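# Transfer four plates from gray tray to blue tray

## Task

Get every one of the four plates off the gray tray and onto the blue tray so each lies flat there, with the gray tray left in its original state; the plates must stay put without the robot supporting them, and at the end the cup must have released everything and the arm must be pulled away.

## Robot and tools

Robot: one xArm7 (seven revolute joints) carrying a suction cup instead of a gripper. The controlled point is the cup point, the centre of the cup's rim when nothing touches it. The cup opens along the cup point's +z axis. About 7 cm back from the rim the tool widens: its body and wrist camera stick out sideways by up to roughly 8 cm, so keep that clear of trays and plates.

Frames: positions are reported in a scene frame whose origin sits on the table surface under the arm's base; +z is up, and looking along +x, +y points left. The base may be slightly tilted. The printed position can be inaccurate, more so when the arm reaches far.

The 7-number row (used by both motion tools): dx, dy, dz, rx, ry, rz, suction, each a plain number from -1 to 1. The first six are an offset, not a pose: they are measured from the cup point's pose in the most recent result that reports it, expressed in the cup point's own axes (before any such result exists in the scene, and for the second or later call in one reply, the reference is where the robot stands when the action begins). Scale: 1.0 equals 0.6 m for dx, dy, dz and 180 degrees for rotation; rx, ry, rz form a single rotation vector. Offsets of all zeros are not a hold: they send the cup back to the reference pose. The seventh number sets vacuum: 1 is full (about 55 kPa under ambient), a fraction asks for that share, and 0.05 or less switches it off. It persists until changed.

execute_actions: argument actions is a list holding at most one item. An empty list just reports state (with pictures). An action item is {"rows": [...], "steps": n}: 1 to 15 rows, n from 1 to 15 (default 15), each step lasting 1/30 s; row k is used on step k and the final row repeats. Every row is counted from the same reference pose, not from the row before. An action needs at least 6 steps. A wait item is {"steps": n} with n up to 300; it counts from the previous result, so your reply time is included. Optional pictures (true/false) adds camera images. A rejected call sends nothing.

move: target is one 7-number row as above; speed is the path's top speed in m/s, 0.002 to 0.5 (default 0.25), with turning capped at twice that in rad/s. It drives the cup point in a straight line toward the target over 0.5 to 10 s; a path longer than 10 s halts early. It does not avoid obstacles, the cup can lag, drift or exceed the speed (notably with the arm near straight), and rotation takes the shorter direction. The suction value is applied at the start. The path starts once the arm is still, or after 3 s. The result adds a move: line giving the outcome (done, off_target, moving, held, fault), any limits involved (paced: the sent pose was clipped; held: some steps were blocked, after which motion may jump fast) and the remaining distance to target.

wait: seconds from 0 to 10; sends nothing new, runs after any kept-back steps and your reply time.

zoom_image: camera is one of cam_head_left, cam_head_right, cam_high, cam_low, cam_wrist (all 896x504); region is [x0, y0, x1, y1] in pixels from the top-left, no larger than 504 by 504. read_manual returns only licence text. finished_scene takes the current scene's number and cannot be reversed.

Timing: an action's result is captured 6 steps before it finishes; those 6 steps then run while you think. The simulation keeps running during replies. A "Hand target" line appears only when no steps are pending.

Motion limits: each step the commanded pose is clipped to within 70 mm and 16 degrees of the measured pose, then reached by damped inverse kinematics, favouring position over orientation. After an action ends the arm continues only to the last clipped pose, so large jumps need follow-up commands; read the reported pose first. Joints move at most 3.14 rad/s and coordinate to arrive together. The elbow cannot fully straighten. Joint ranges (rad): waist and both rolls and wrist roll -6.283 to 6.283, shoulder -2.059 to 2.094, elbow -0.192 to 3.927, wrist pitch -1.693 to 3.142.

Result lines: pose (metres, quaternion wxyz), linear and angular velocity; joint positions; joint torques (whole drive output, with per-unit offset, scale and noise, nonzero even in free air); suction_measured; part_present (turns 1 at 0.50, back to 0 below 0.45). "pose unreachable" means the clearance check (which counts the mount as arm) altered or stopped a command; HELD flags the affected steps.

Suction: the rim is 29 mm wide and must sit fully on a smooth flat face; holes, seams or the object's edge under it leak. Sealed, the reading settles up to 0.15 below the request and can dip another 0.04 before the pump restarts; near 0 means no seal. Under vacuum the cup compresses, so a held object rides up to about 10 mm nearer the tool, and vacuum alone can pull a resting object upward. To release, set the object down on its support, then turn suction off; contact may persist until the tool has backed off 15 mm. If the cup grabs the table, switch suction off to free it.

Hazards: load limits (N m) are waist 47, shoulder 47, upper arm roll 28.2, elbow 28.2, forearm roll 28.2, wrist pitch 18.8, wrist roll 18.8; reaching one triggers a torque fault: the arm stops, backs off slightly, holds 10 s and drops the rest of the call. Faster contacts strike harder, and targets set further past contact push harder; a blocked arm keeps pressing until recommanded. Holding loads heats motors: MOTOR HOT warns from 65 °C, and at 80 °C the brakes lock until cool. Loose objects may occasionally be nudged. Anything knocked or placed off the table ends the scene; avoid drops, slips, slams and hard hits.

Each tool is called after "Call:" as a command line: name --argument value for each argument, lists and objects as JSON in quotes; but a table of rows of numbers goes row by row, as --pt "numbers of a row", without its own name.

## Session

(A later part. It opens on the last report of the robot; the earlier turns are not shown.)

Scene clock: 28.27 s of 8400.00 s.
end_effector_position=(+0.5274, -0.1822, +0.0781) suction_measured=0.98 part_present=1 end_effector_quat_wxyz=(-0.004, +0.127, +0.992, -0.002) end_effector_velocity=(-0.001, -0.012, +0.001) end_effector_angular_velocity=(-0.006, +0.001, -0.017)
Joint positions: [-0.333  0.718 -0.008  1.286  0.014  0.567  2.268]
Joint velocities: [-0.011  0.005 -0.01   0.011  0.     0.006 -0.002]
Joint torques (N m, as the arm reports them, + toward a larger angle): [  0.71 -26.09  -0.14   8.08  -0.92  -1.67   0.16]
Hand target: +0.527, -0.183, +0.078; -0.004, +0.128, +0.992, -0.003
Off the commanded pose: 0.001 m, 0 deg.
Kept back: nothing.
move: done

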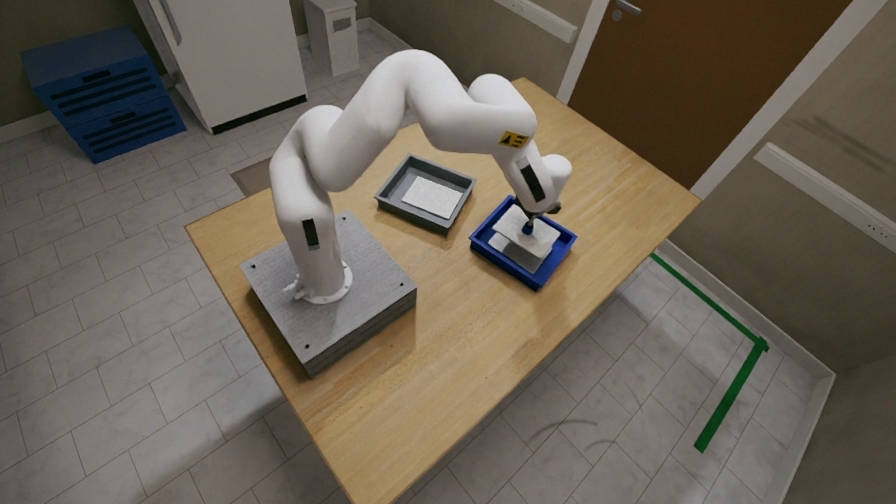

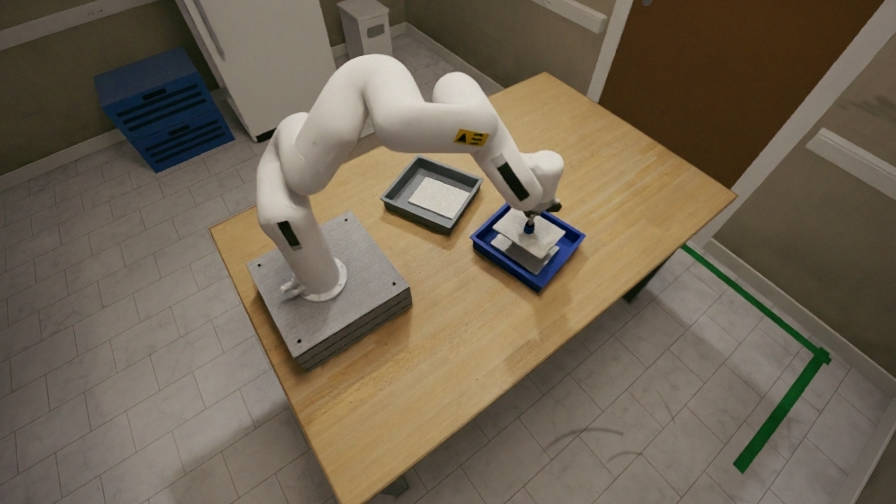

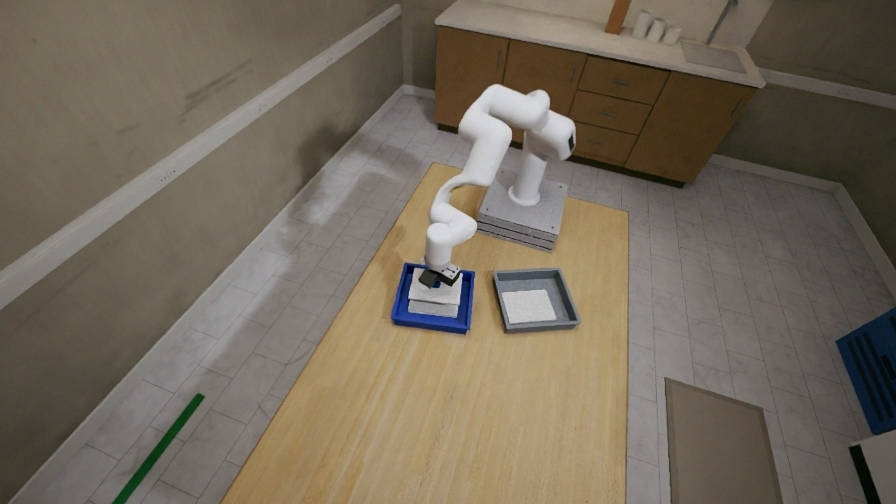

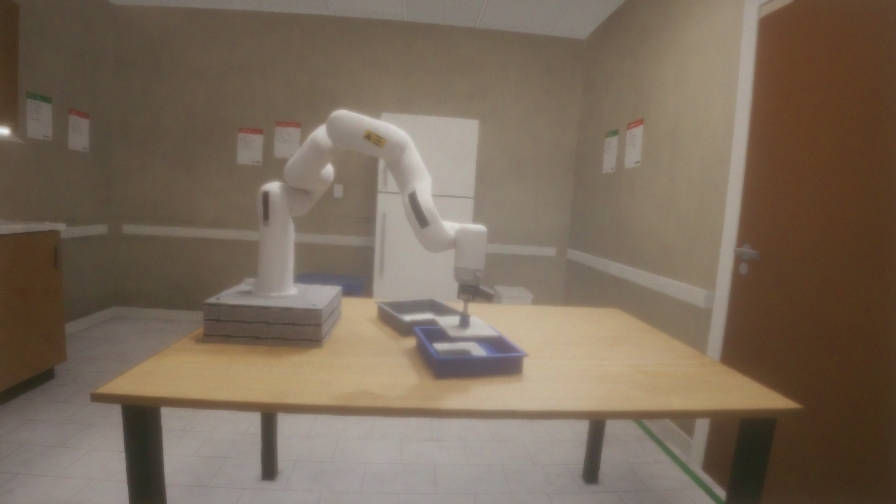

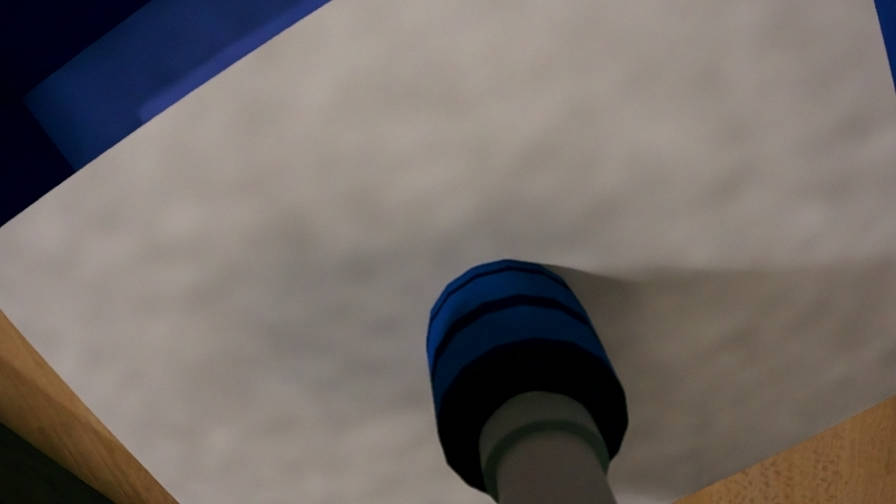

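Call:
move --target '[0,0,0.111,0,0,0,1]' --speed 0.07

Call:
move --target '[0,0,-0.11,0,0,0,0]' --speed 0.2

Call:
move --target '[0.266,0.459,0,0,0,-0.083,0]' --speed 0.4

Call:
move --target '[0,0,0.113,0,0,0,1]' --speed 0.07

Call:
execute_actions --actions '[{"steps":25}]'

Call:
move --target '[0,0,-0.115,0,0,0,1]' --speed 0.15

Call:
move --target '[-0.14,-0.511,0,0,0,0.083,1]' --speed 0.3

Scene clock: 30.07 s of 8400.00 s.
end_effector_position=(+0.5269, -0.1827, +0.0119) suction_measured=0.98 part_present=1 end_effector_quat_wxyz=(-0.004, +0.127, +0.992, -0.003) end_effector_velocity=(-0.001, +0.000, -0.002) end_effector_angular_velocity=(+0.001, +0.002, -0.000)
Joint positions: [-0.334  0.884 -0.006  1.346  0.016  0.459  2.267]
Joint velocities: [-0.     0.004  0.     0.001 -0.    -0.001  0.001]
Joint torques (N m, as the arm reports them, + toward a larger angle): [  0.86 -26.88  -0.53   7.07  -0.88  -1.44   0.  ]
Hand target: +0.527, -0.183, +0.011; -0.004, +0.127, +0.992, -0.003
Off the commanded pose: 0.001 m, 0 deg.
Kept back: nothing.
move: done

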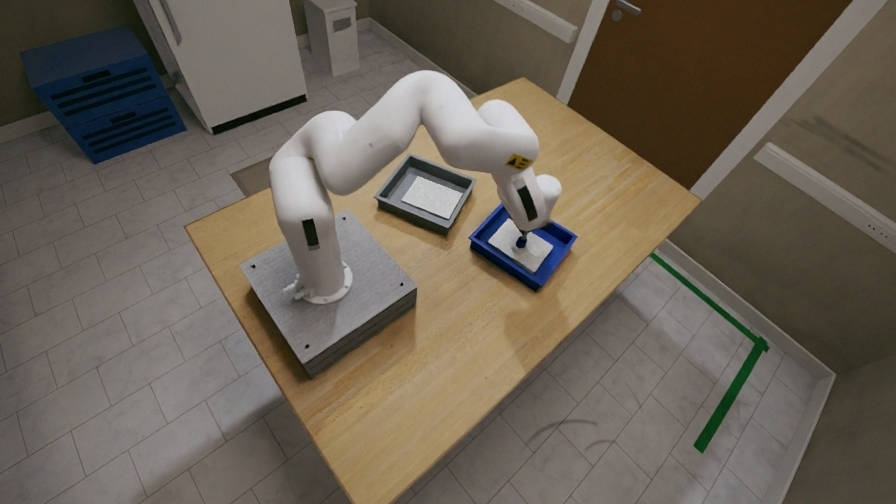

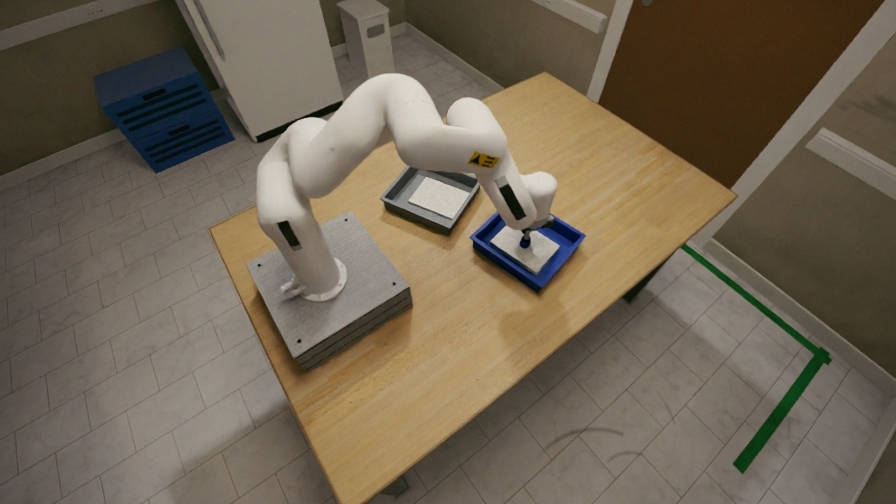

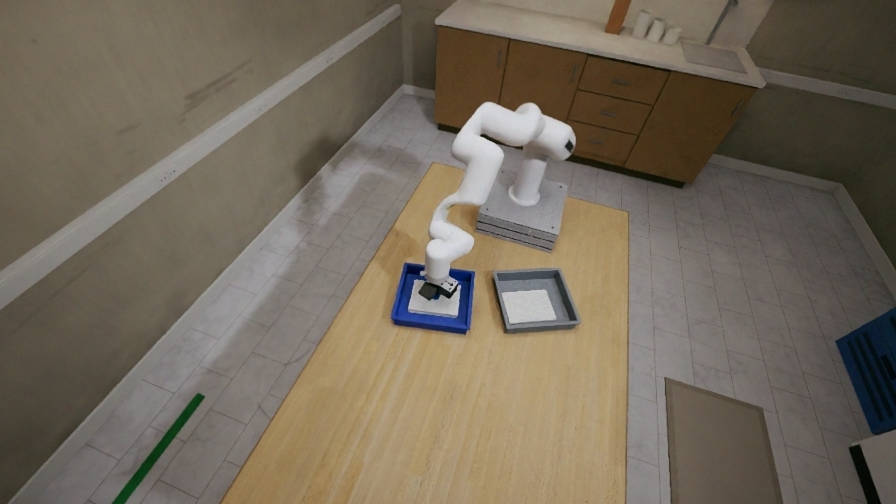

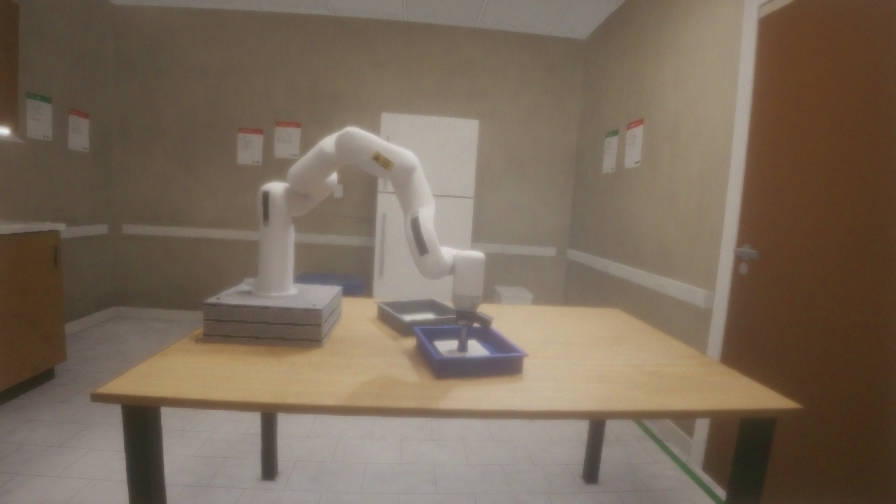

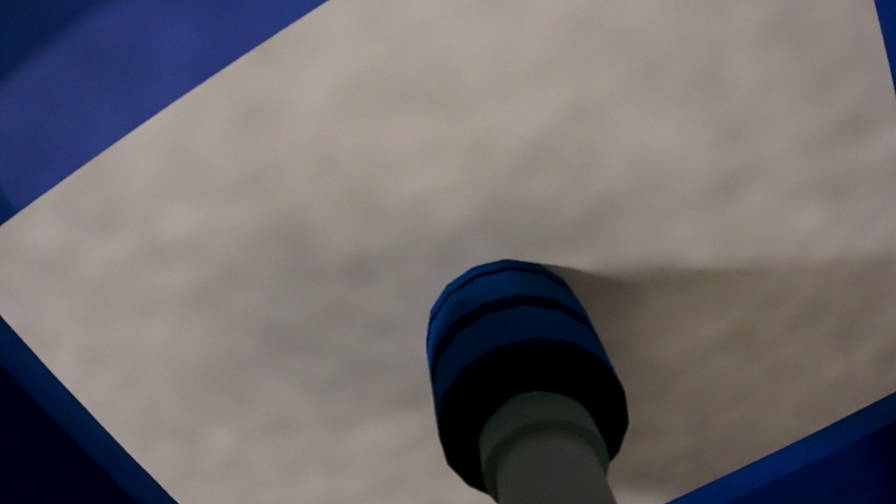

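Scene clock: 30.93 s of 8400.00 s.
end_effector_position=(+0.5273, -0.1822, +0.0773) suction_measured=0.00 part_present=0 end_effector_quat_wxyz=(-0.004, +0.127, +0.992, -0.002) end_effector_velocity=(+0.002, -0.001, +0.004) end_effector_angular_velocity=(-0.002, -0.005, +0.000)
Joint positions: [-0.333  0.719 -0.008  1.286  0.014  0.565  2.268]
Joint velocities: [-0.    -0.006 -0.     0.002 -0.     0.004 -0.   ]
Joint torques (N m, as the arm reports them, + toward a larger angle): [  0.02 -25.1   -0.56   7.82  -1.07  -1.28   0.22]
Hand target: +0.528, -0.182, +0.078; -0.004, +0.127, +0.992, -0.003
Off the commanded pose: 0.001 m, 0 deg.
Kept back: nothing.
move: done

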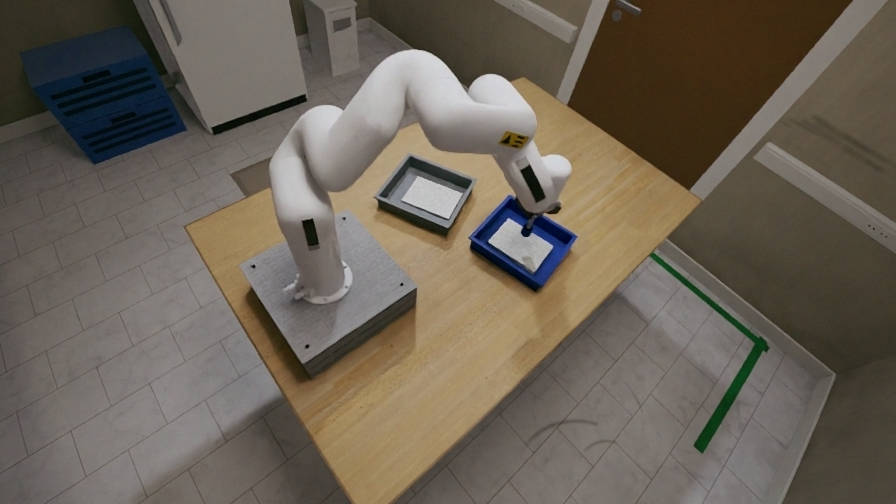

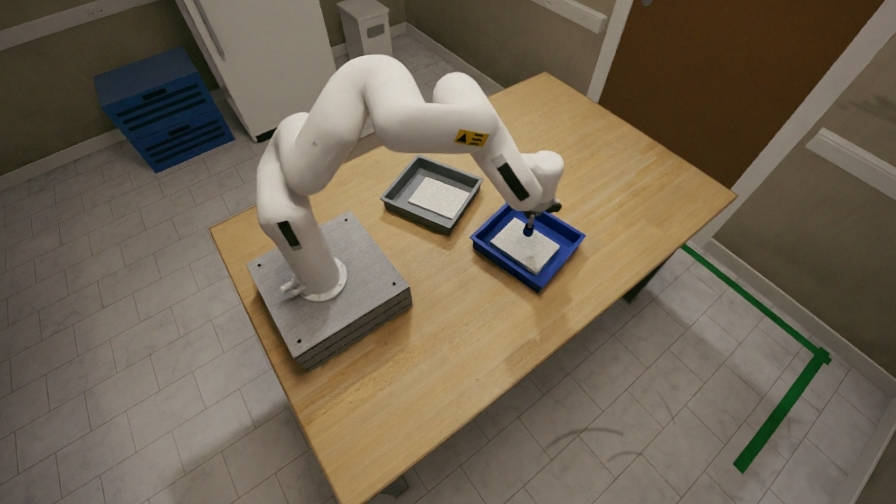

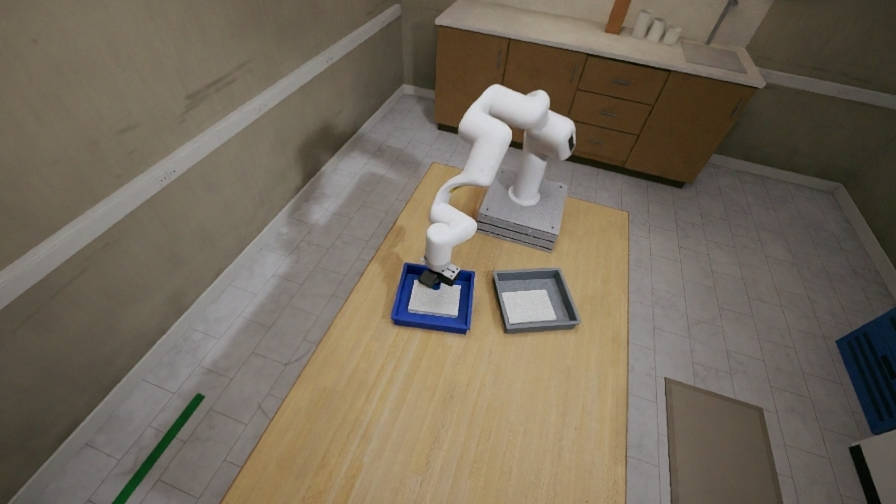

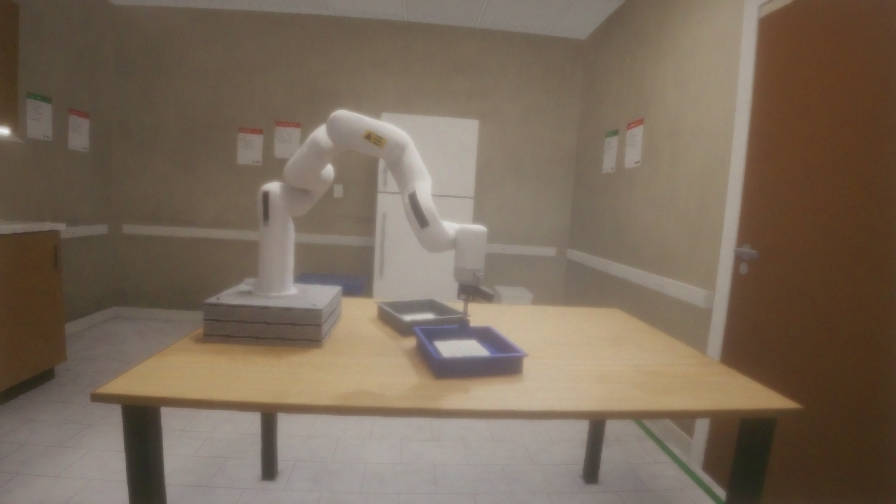

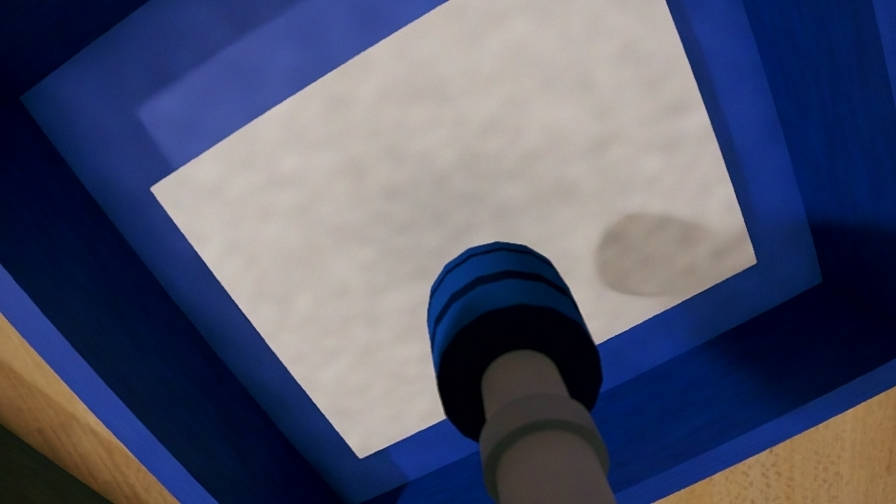

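Scene clock: 32.23 s of 8400.00 s.
end_effector_position=(+0.4428, +0.1231, +0.0765) suction_measured=0.00 part_present=0 end_effector_quat_wxyz=(-0.005, -0.001, +1.000, -0.002) end_effector_velocity=(-0.003, +0.009, -0.000) end_effector_angular_velocity=(-0.002, +0.002, +0.011)
Joint positions: [ 0.159  0.511  0.092  0.876 -0.119  0.369  2.711]
Joint velocities: [ 0.018  0.001  0.001  0.001 -0.006  0.003  0.014]
Joint torques (N m, as the arm reports them, + toward a larger angle): [  1.31 -20.56   0.85   6.76  -0.8   -1.67   0.23]
Hand target: +0.442, +0.125, +0.077; -0.005, -0.003, +1.000, -0.002
Off the commanded pose: 0.002 m, 0 deg.
Kept back: nothing.
move: done

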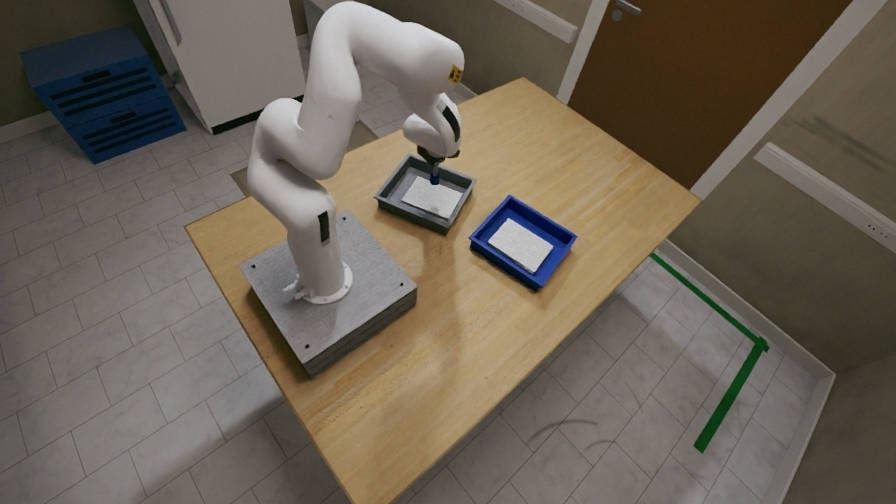

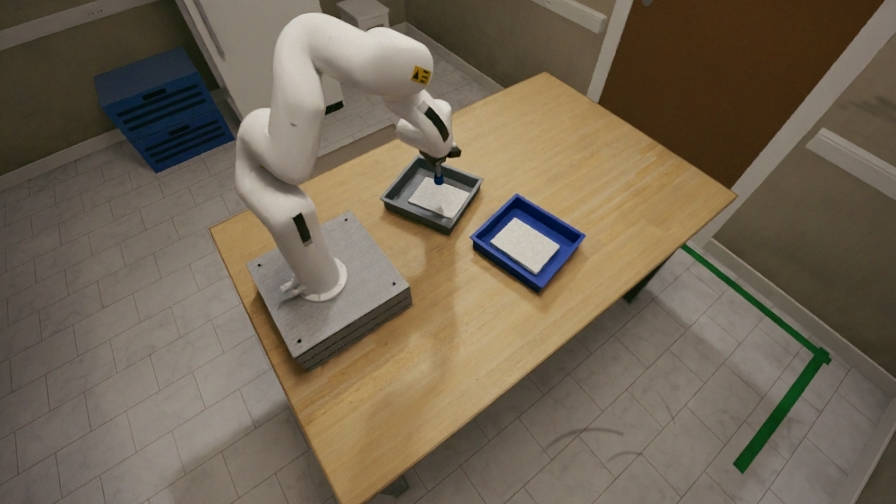

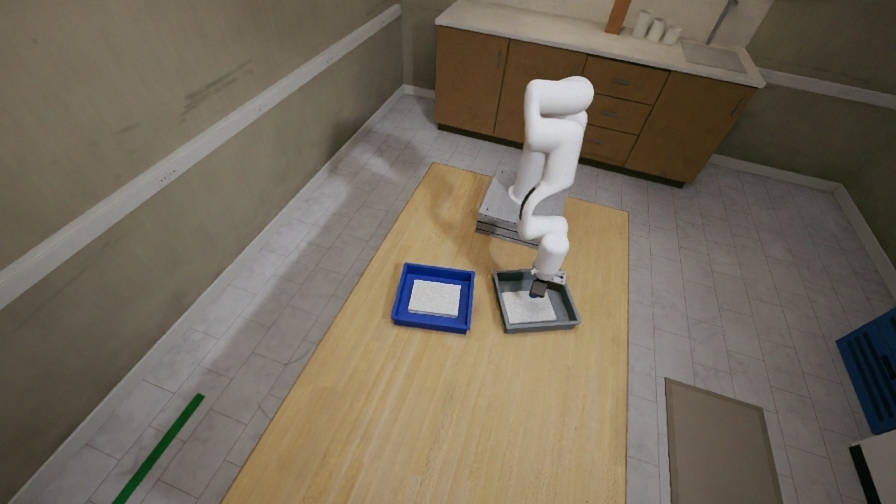

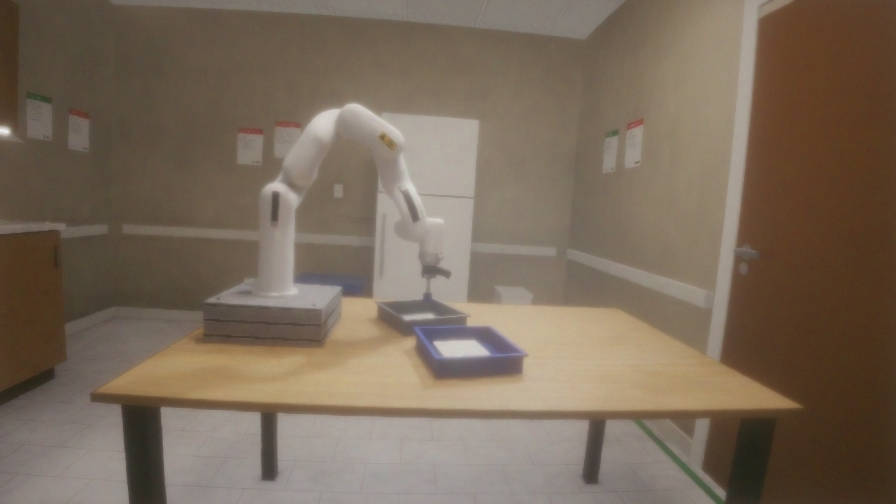

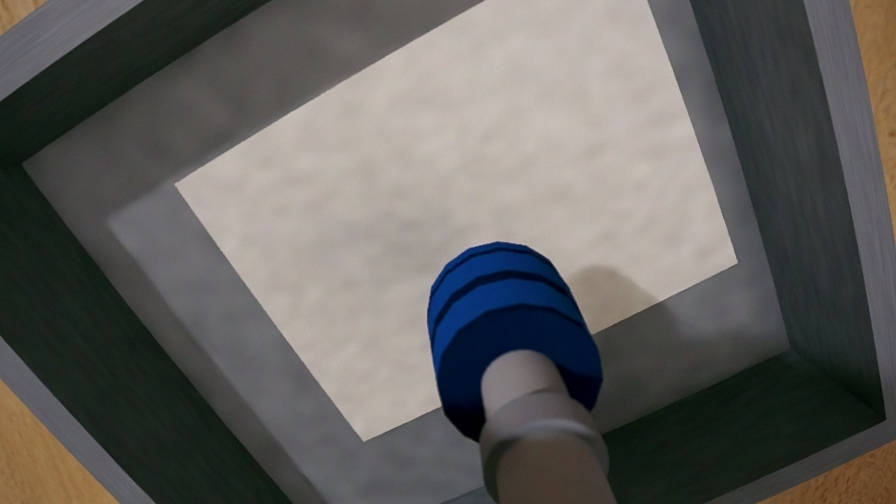

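Scene clock: 33.57 s of 8400.00 s.
end_effector_position=(+0.4420, +0.1226, +0.0089) suction_measured=0.29 part_present=0 end_effector_quat_wxyz=(-0.005, -0.001, +1.000, -0.002) end_effector_velocity=(+0.001, +0.000, -0.000) end_effector_angular_velocity=(+0.002, -0.003, -0.001)
Joint positions: [ 0.188  0.715  0.054  0.941 -0.149  0.228  2.736]
Joint velocities: [-0.001  0.003  0.     0.003 -0.001 -0.003  0.002]
Joint torques (N m, as the arm reports them, + toward a larger angle): [  0.75 -22.5    0.49   5.58  -0.8   -1.83   0.28]
Hand target: +0.442, +0.123, +0.009; -0.005, -0.001, +1.000, -0.002
Off the commanded pose: 0.000 m, 0 deg.
Kept back: nothing.
move: done

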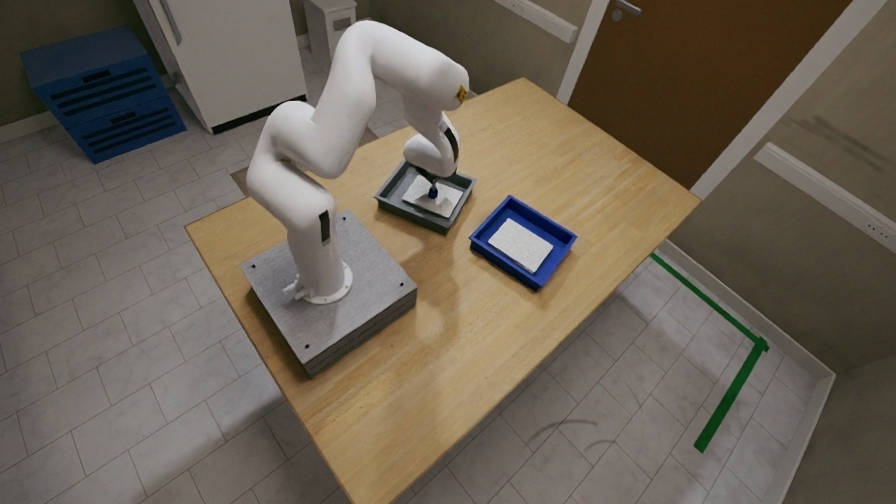

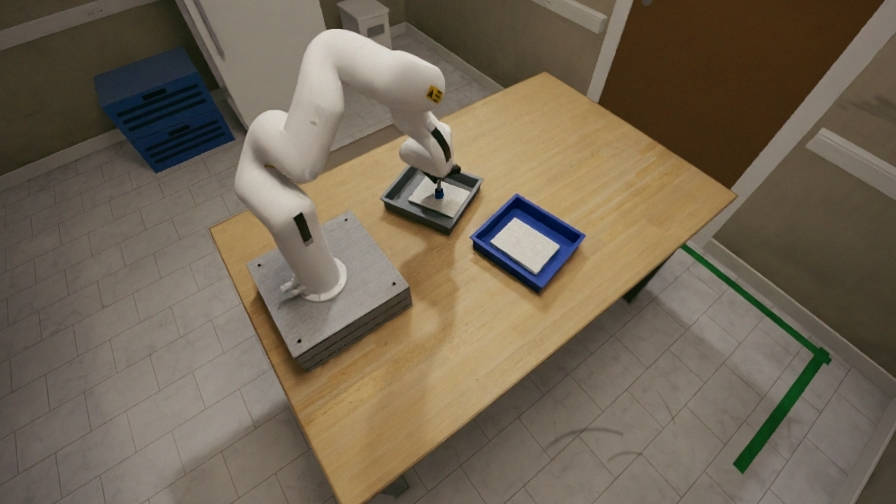

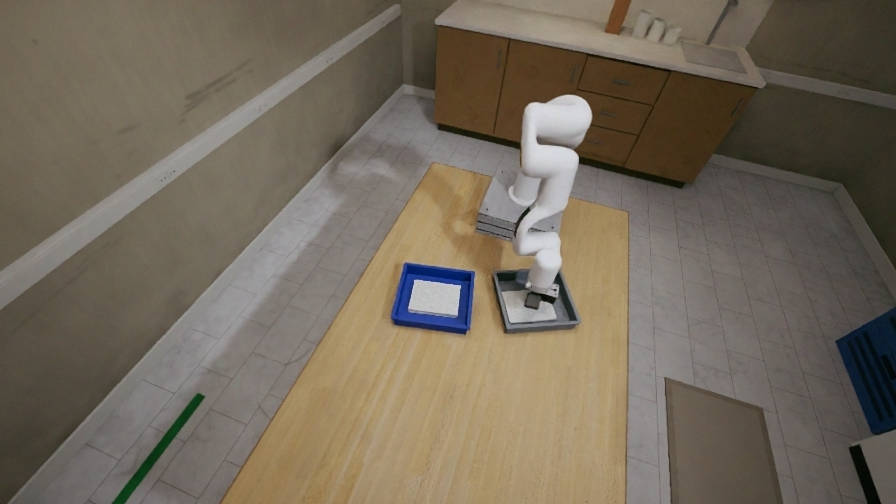

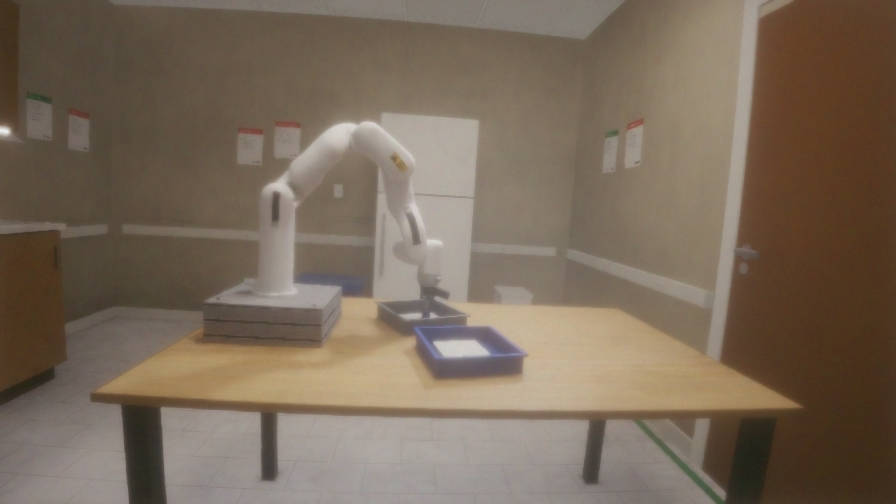

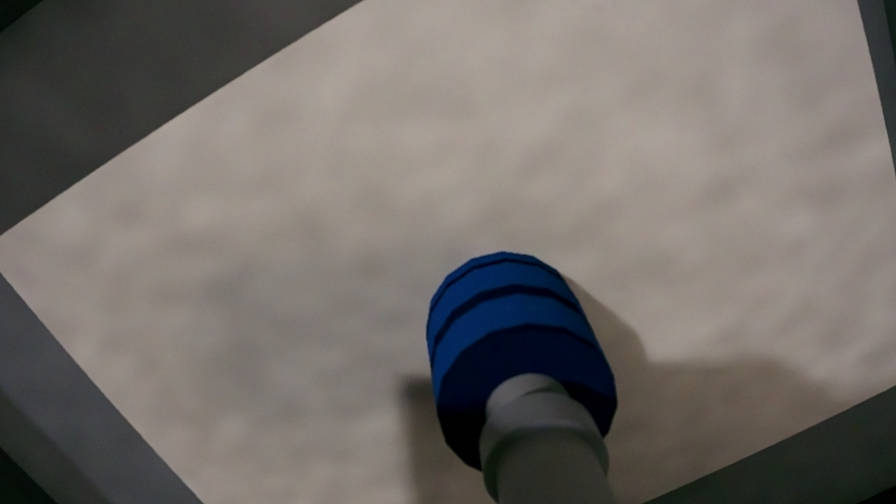

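Scene clock: 34.40 s of 8400.00 s.
end_effector_position=(+0.4420, +0.1226, +0.0087) suction_measured=0.99 part_present=1 end_effector_quat_wxyz=(-0.005, -0.001, +1.000, -0.002) end_effector_velocity=(+0.000, -0.000, -0.000) end_effector_angular_velocity=(+0.000, -0.000, -0.000)
Joint positions: [ 0.188  0.715  0.054  0.941 -0.149  0.228  2.736]
Joint velocities: [-0.  0. -0. -0.  0. -0. -0.]
Joint torques (N m, as the arm reports them, + toward a larger angle): [  0.51 -23.06   0.84   5.54  -0.91  -1.7    0.21]
Hand target: +0.442, +0.123, +0.009; -0.005, -0.001, +1.000, -0.002
Off the commanded pose: 0.000 m, 0 deg.
Kept back: nothing.
Steps of this call (steps 1 to 25: nothing new was sent). Readings (end_effector_position | what the end effector reports):
1: (+0.4420, +0.1226, +0.0088) | suction_measured=0.33 part_present=0
2: (+0.4420, +0.1226, +0.0088) | suction_measured=0.35 part_present=0
4: (+0.4420, +0.1226, +0.0088) | suction_measured=0.41 part_present=0
8: (+0.4420, +0.1226, +0.0087) | suction_measured=0.66 part_present=1
25: the state above

Scene clock: 35.33 s of 8400.00 s.
end_effector_position=(+0.4425, +0.1231, +0.0773) suction_measured=0.99 part_present=1 end_effector_quat_wxyz=(-0.006, -0.001, +1.000, -0.002) end_effector_velocity=(+0.002, +0.001, +0.003) end_effector_angular_velocity=(+0.001, -0.003, +0.001)
Joint positions: [ 0.159  0.508  0.091  0.875 -0.118  0.371  2.71 ]
Joint velocities: [-0.001 -0.005  0.001  0.002  0.001  0.003 -0.001]
Joint torques (N m, as the arm reports them, + toward a larger angle): [  0.84 -21.66   1.02   6.59  -0.88  -1.81   0.21]
Hand target: +0.443, +0.123, +0.078; -0.005, -0.001, +1.000, -0.002
Off the commanded pose: 0.000 m, 0 deg.
Kept back: nothing.
move: done

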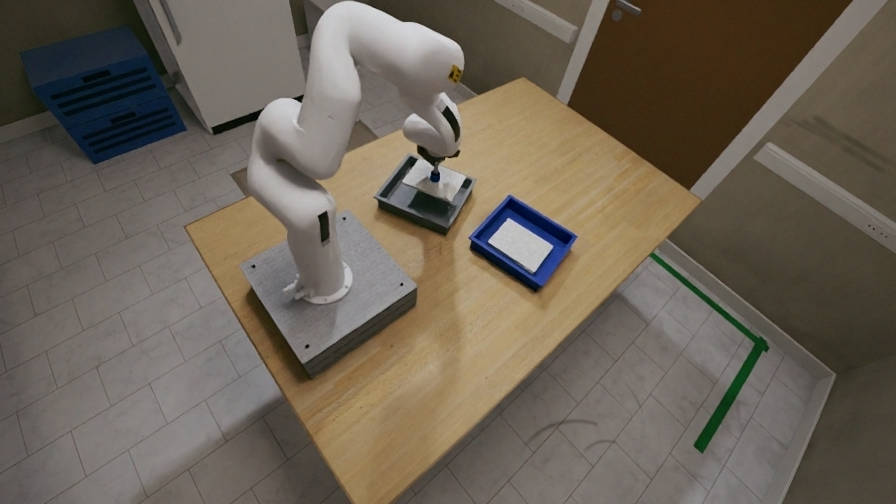

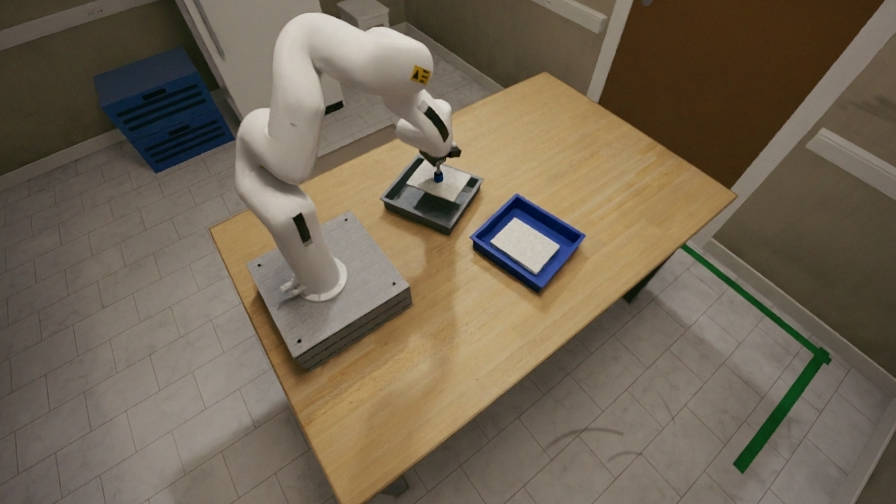

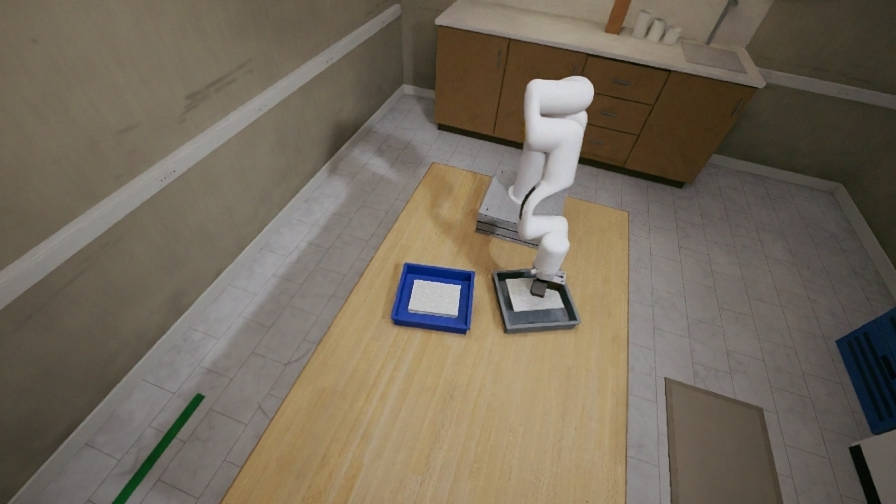

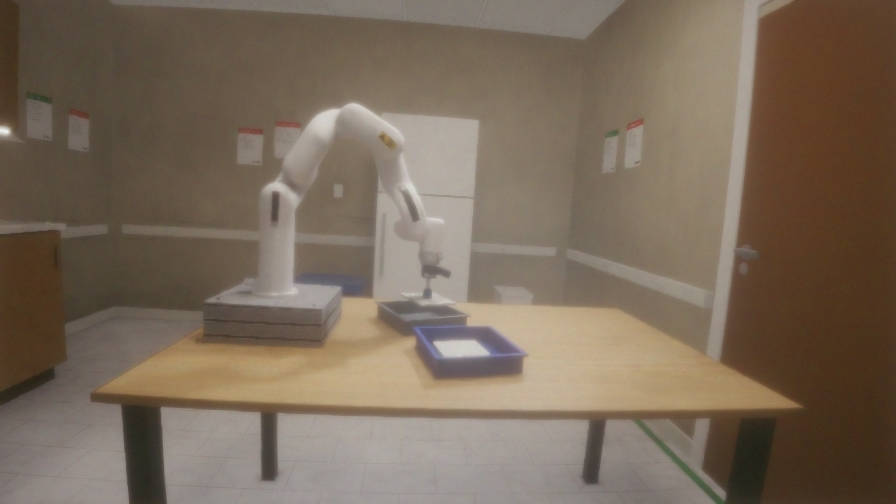

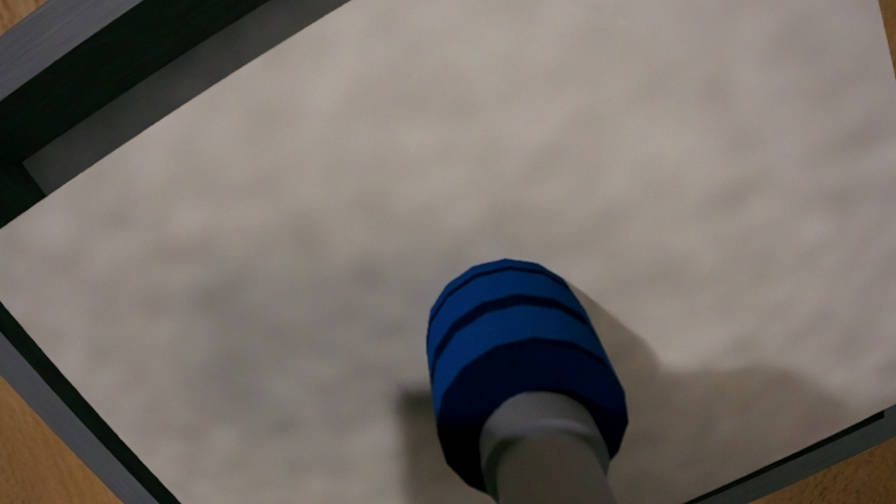

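Scene clock: 36.93 s of 8400.00 s.
end_effector_position=(+0.5275, -0.1825, +0.0781) suction_measured=0.98 part_present=1 end_effector_quat_wxyz=(-0.004, +0.128, +0.992, -0.003) end_effector_velocity=(-0.001, -0.012, +0.001) end_effector_angular_velocity=(-0.007, -0.000, -0.018)
Joint positions: [-0.333  0.718 -0.007  1.287  0.014  0.569  2.269]
Joint velocities: [-0.009  0.005 -0.01   0.011  0.001  0.004  0.001]
Joint torques (N m, as the arm reports them, + toward a larger angle): [  0.47 -26.26  -0.43   8.38  -1.16  -1.65   0.12]
Hand target: +0.527, -0.184, +0.078; -0.004, +0.129, +0.992, -0.003
Off the commanded pose: 0.001 m, 0 deg.
Kept back: nothing.
move: done

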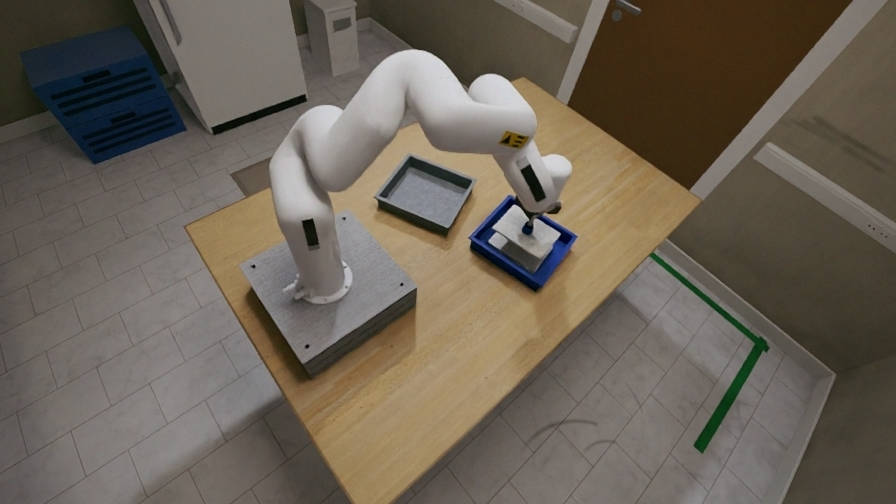

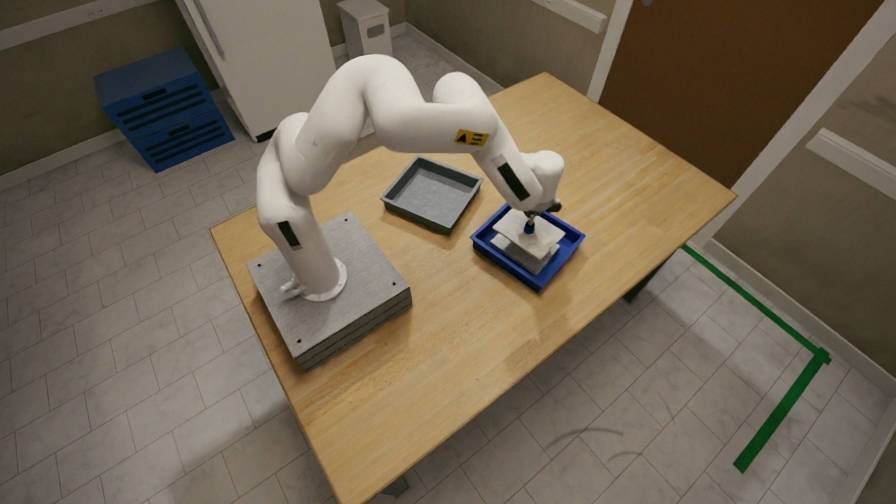

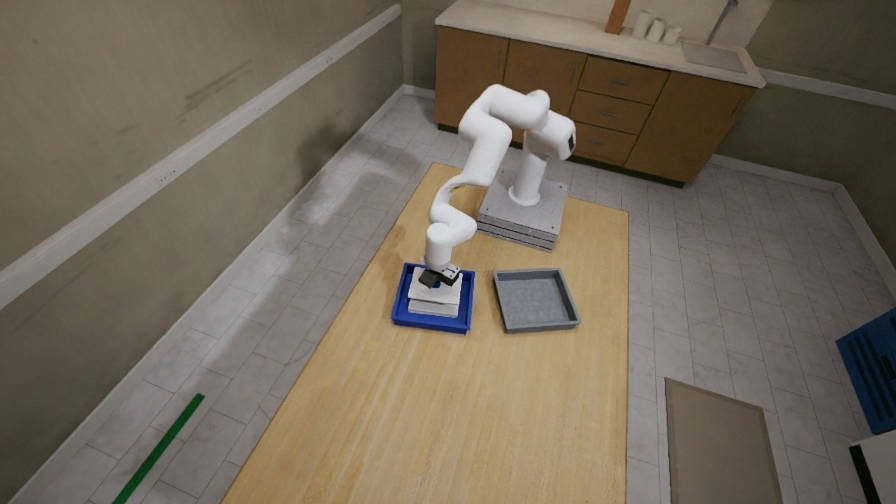

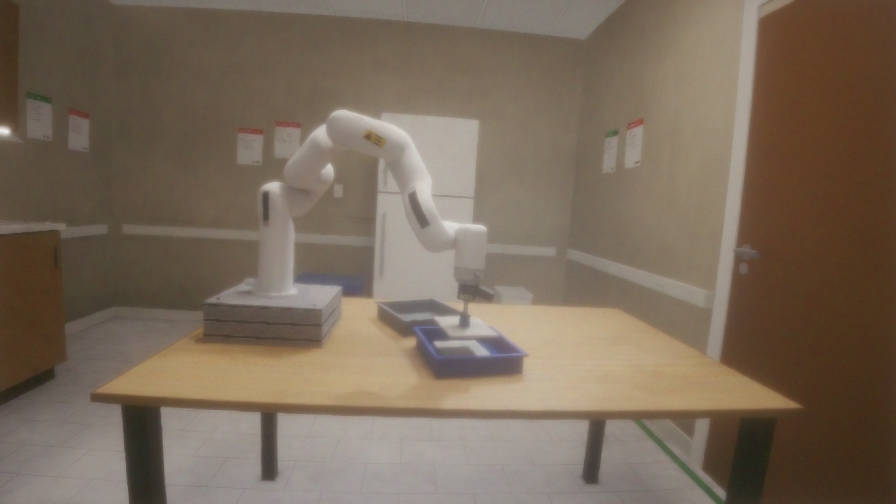

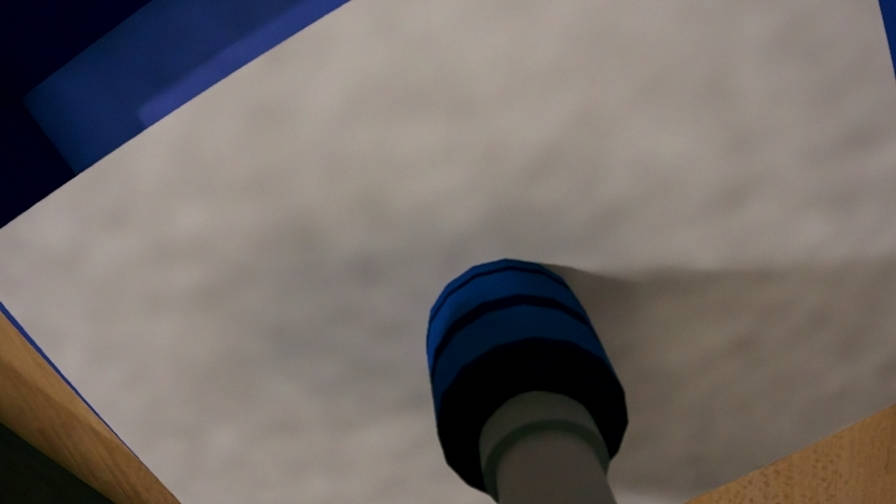

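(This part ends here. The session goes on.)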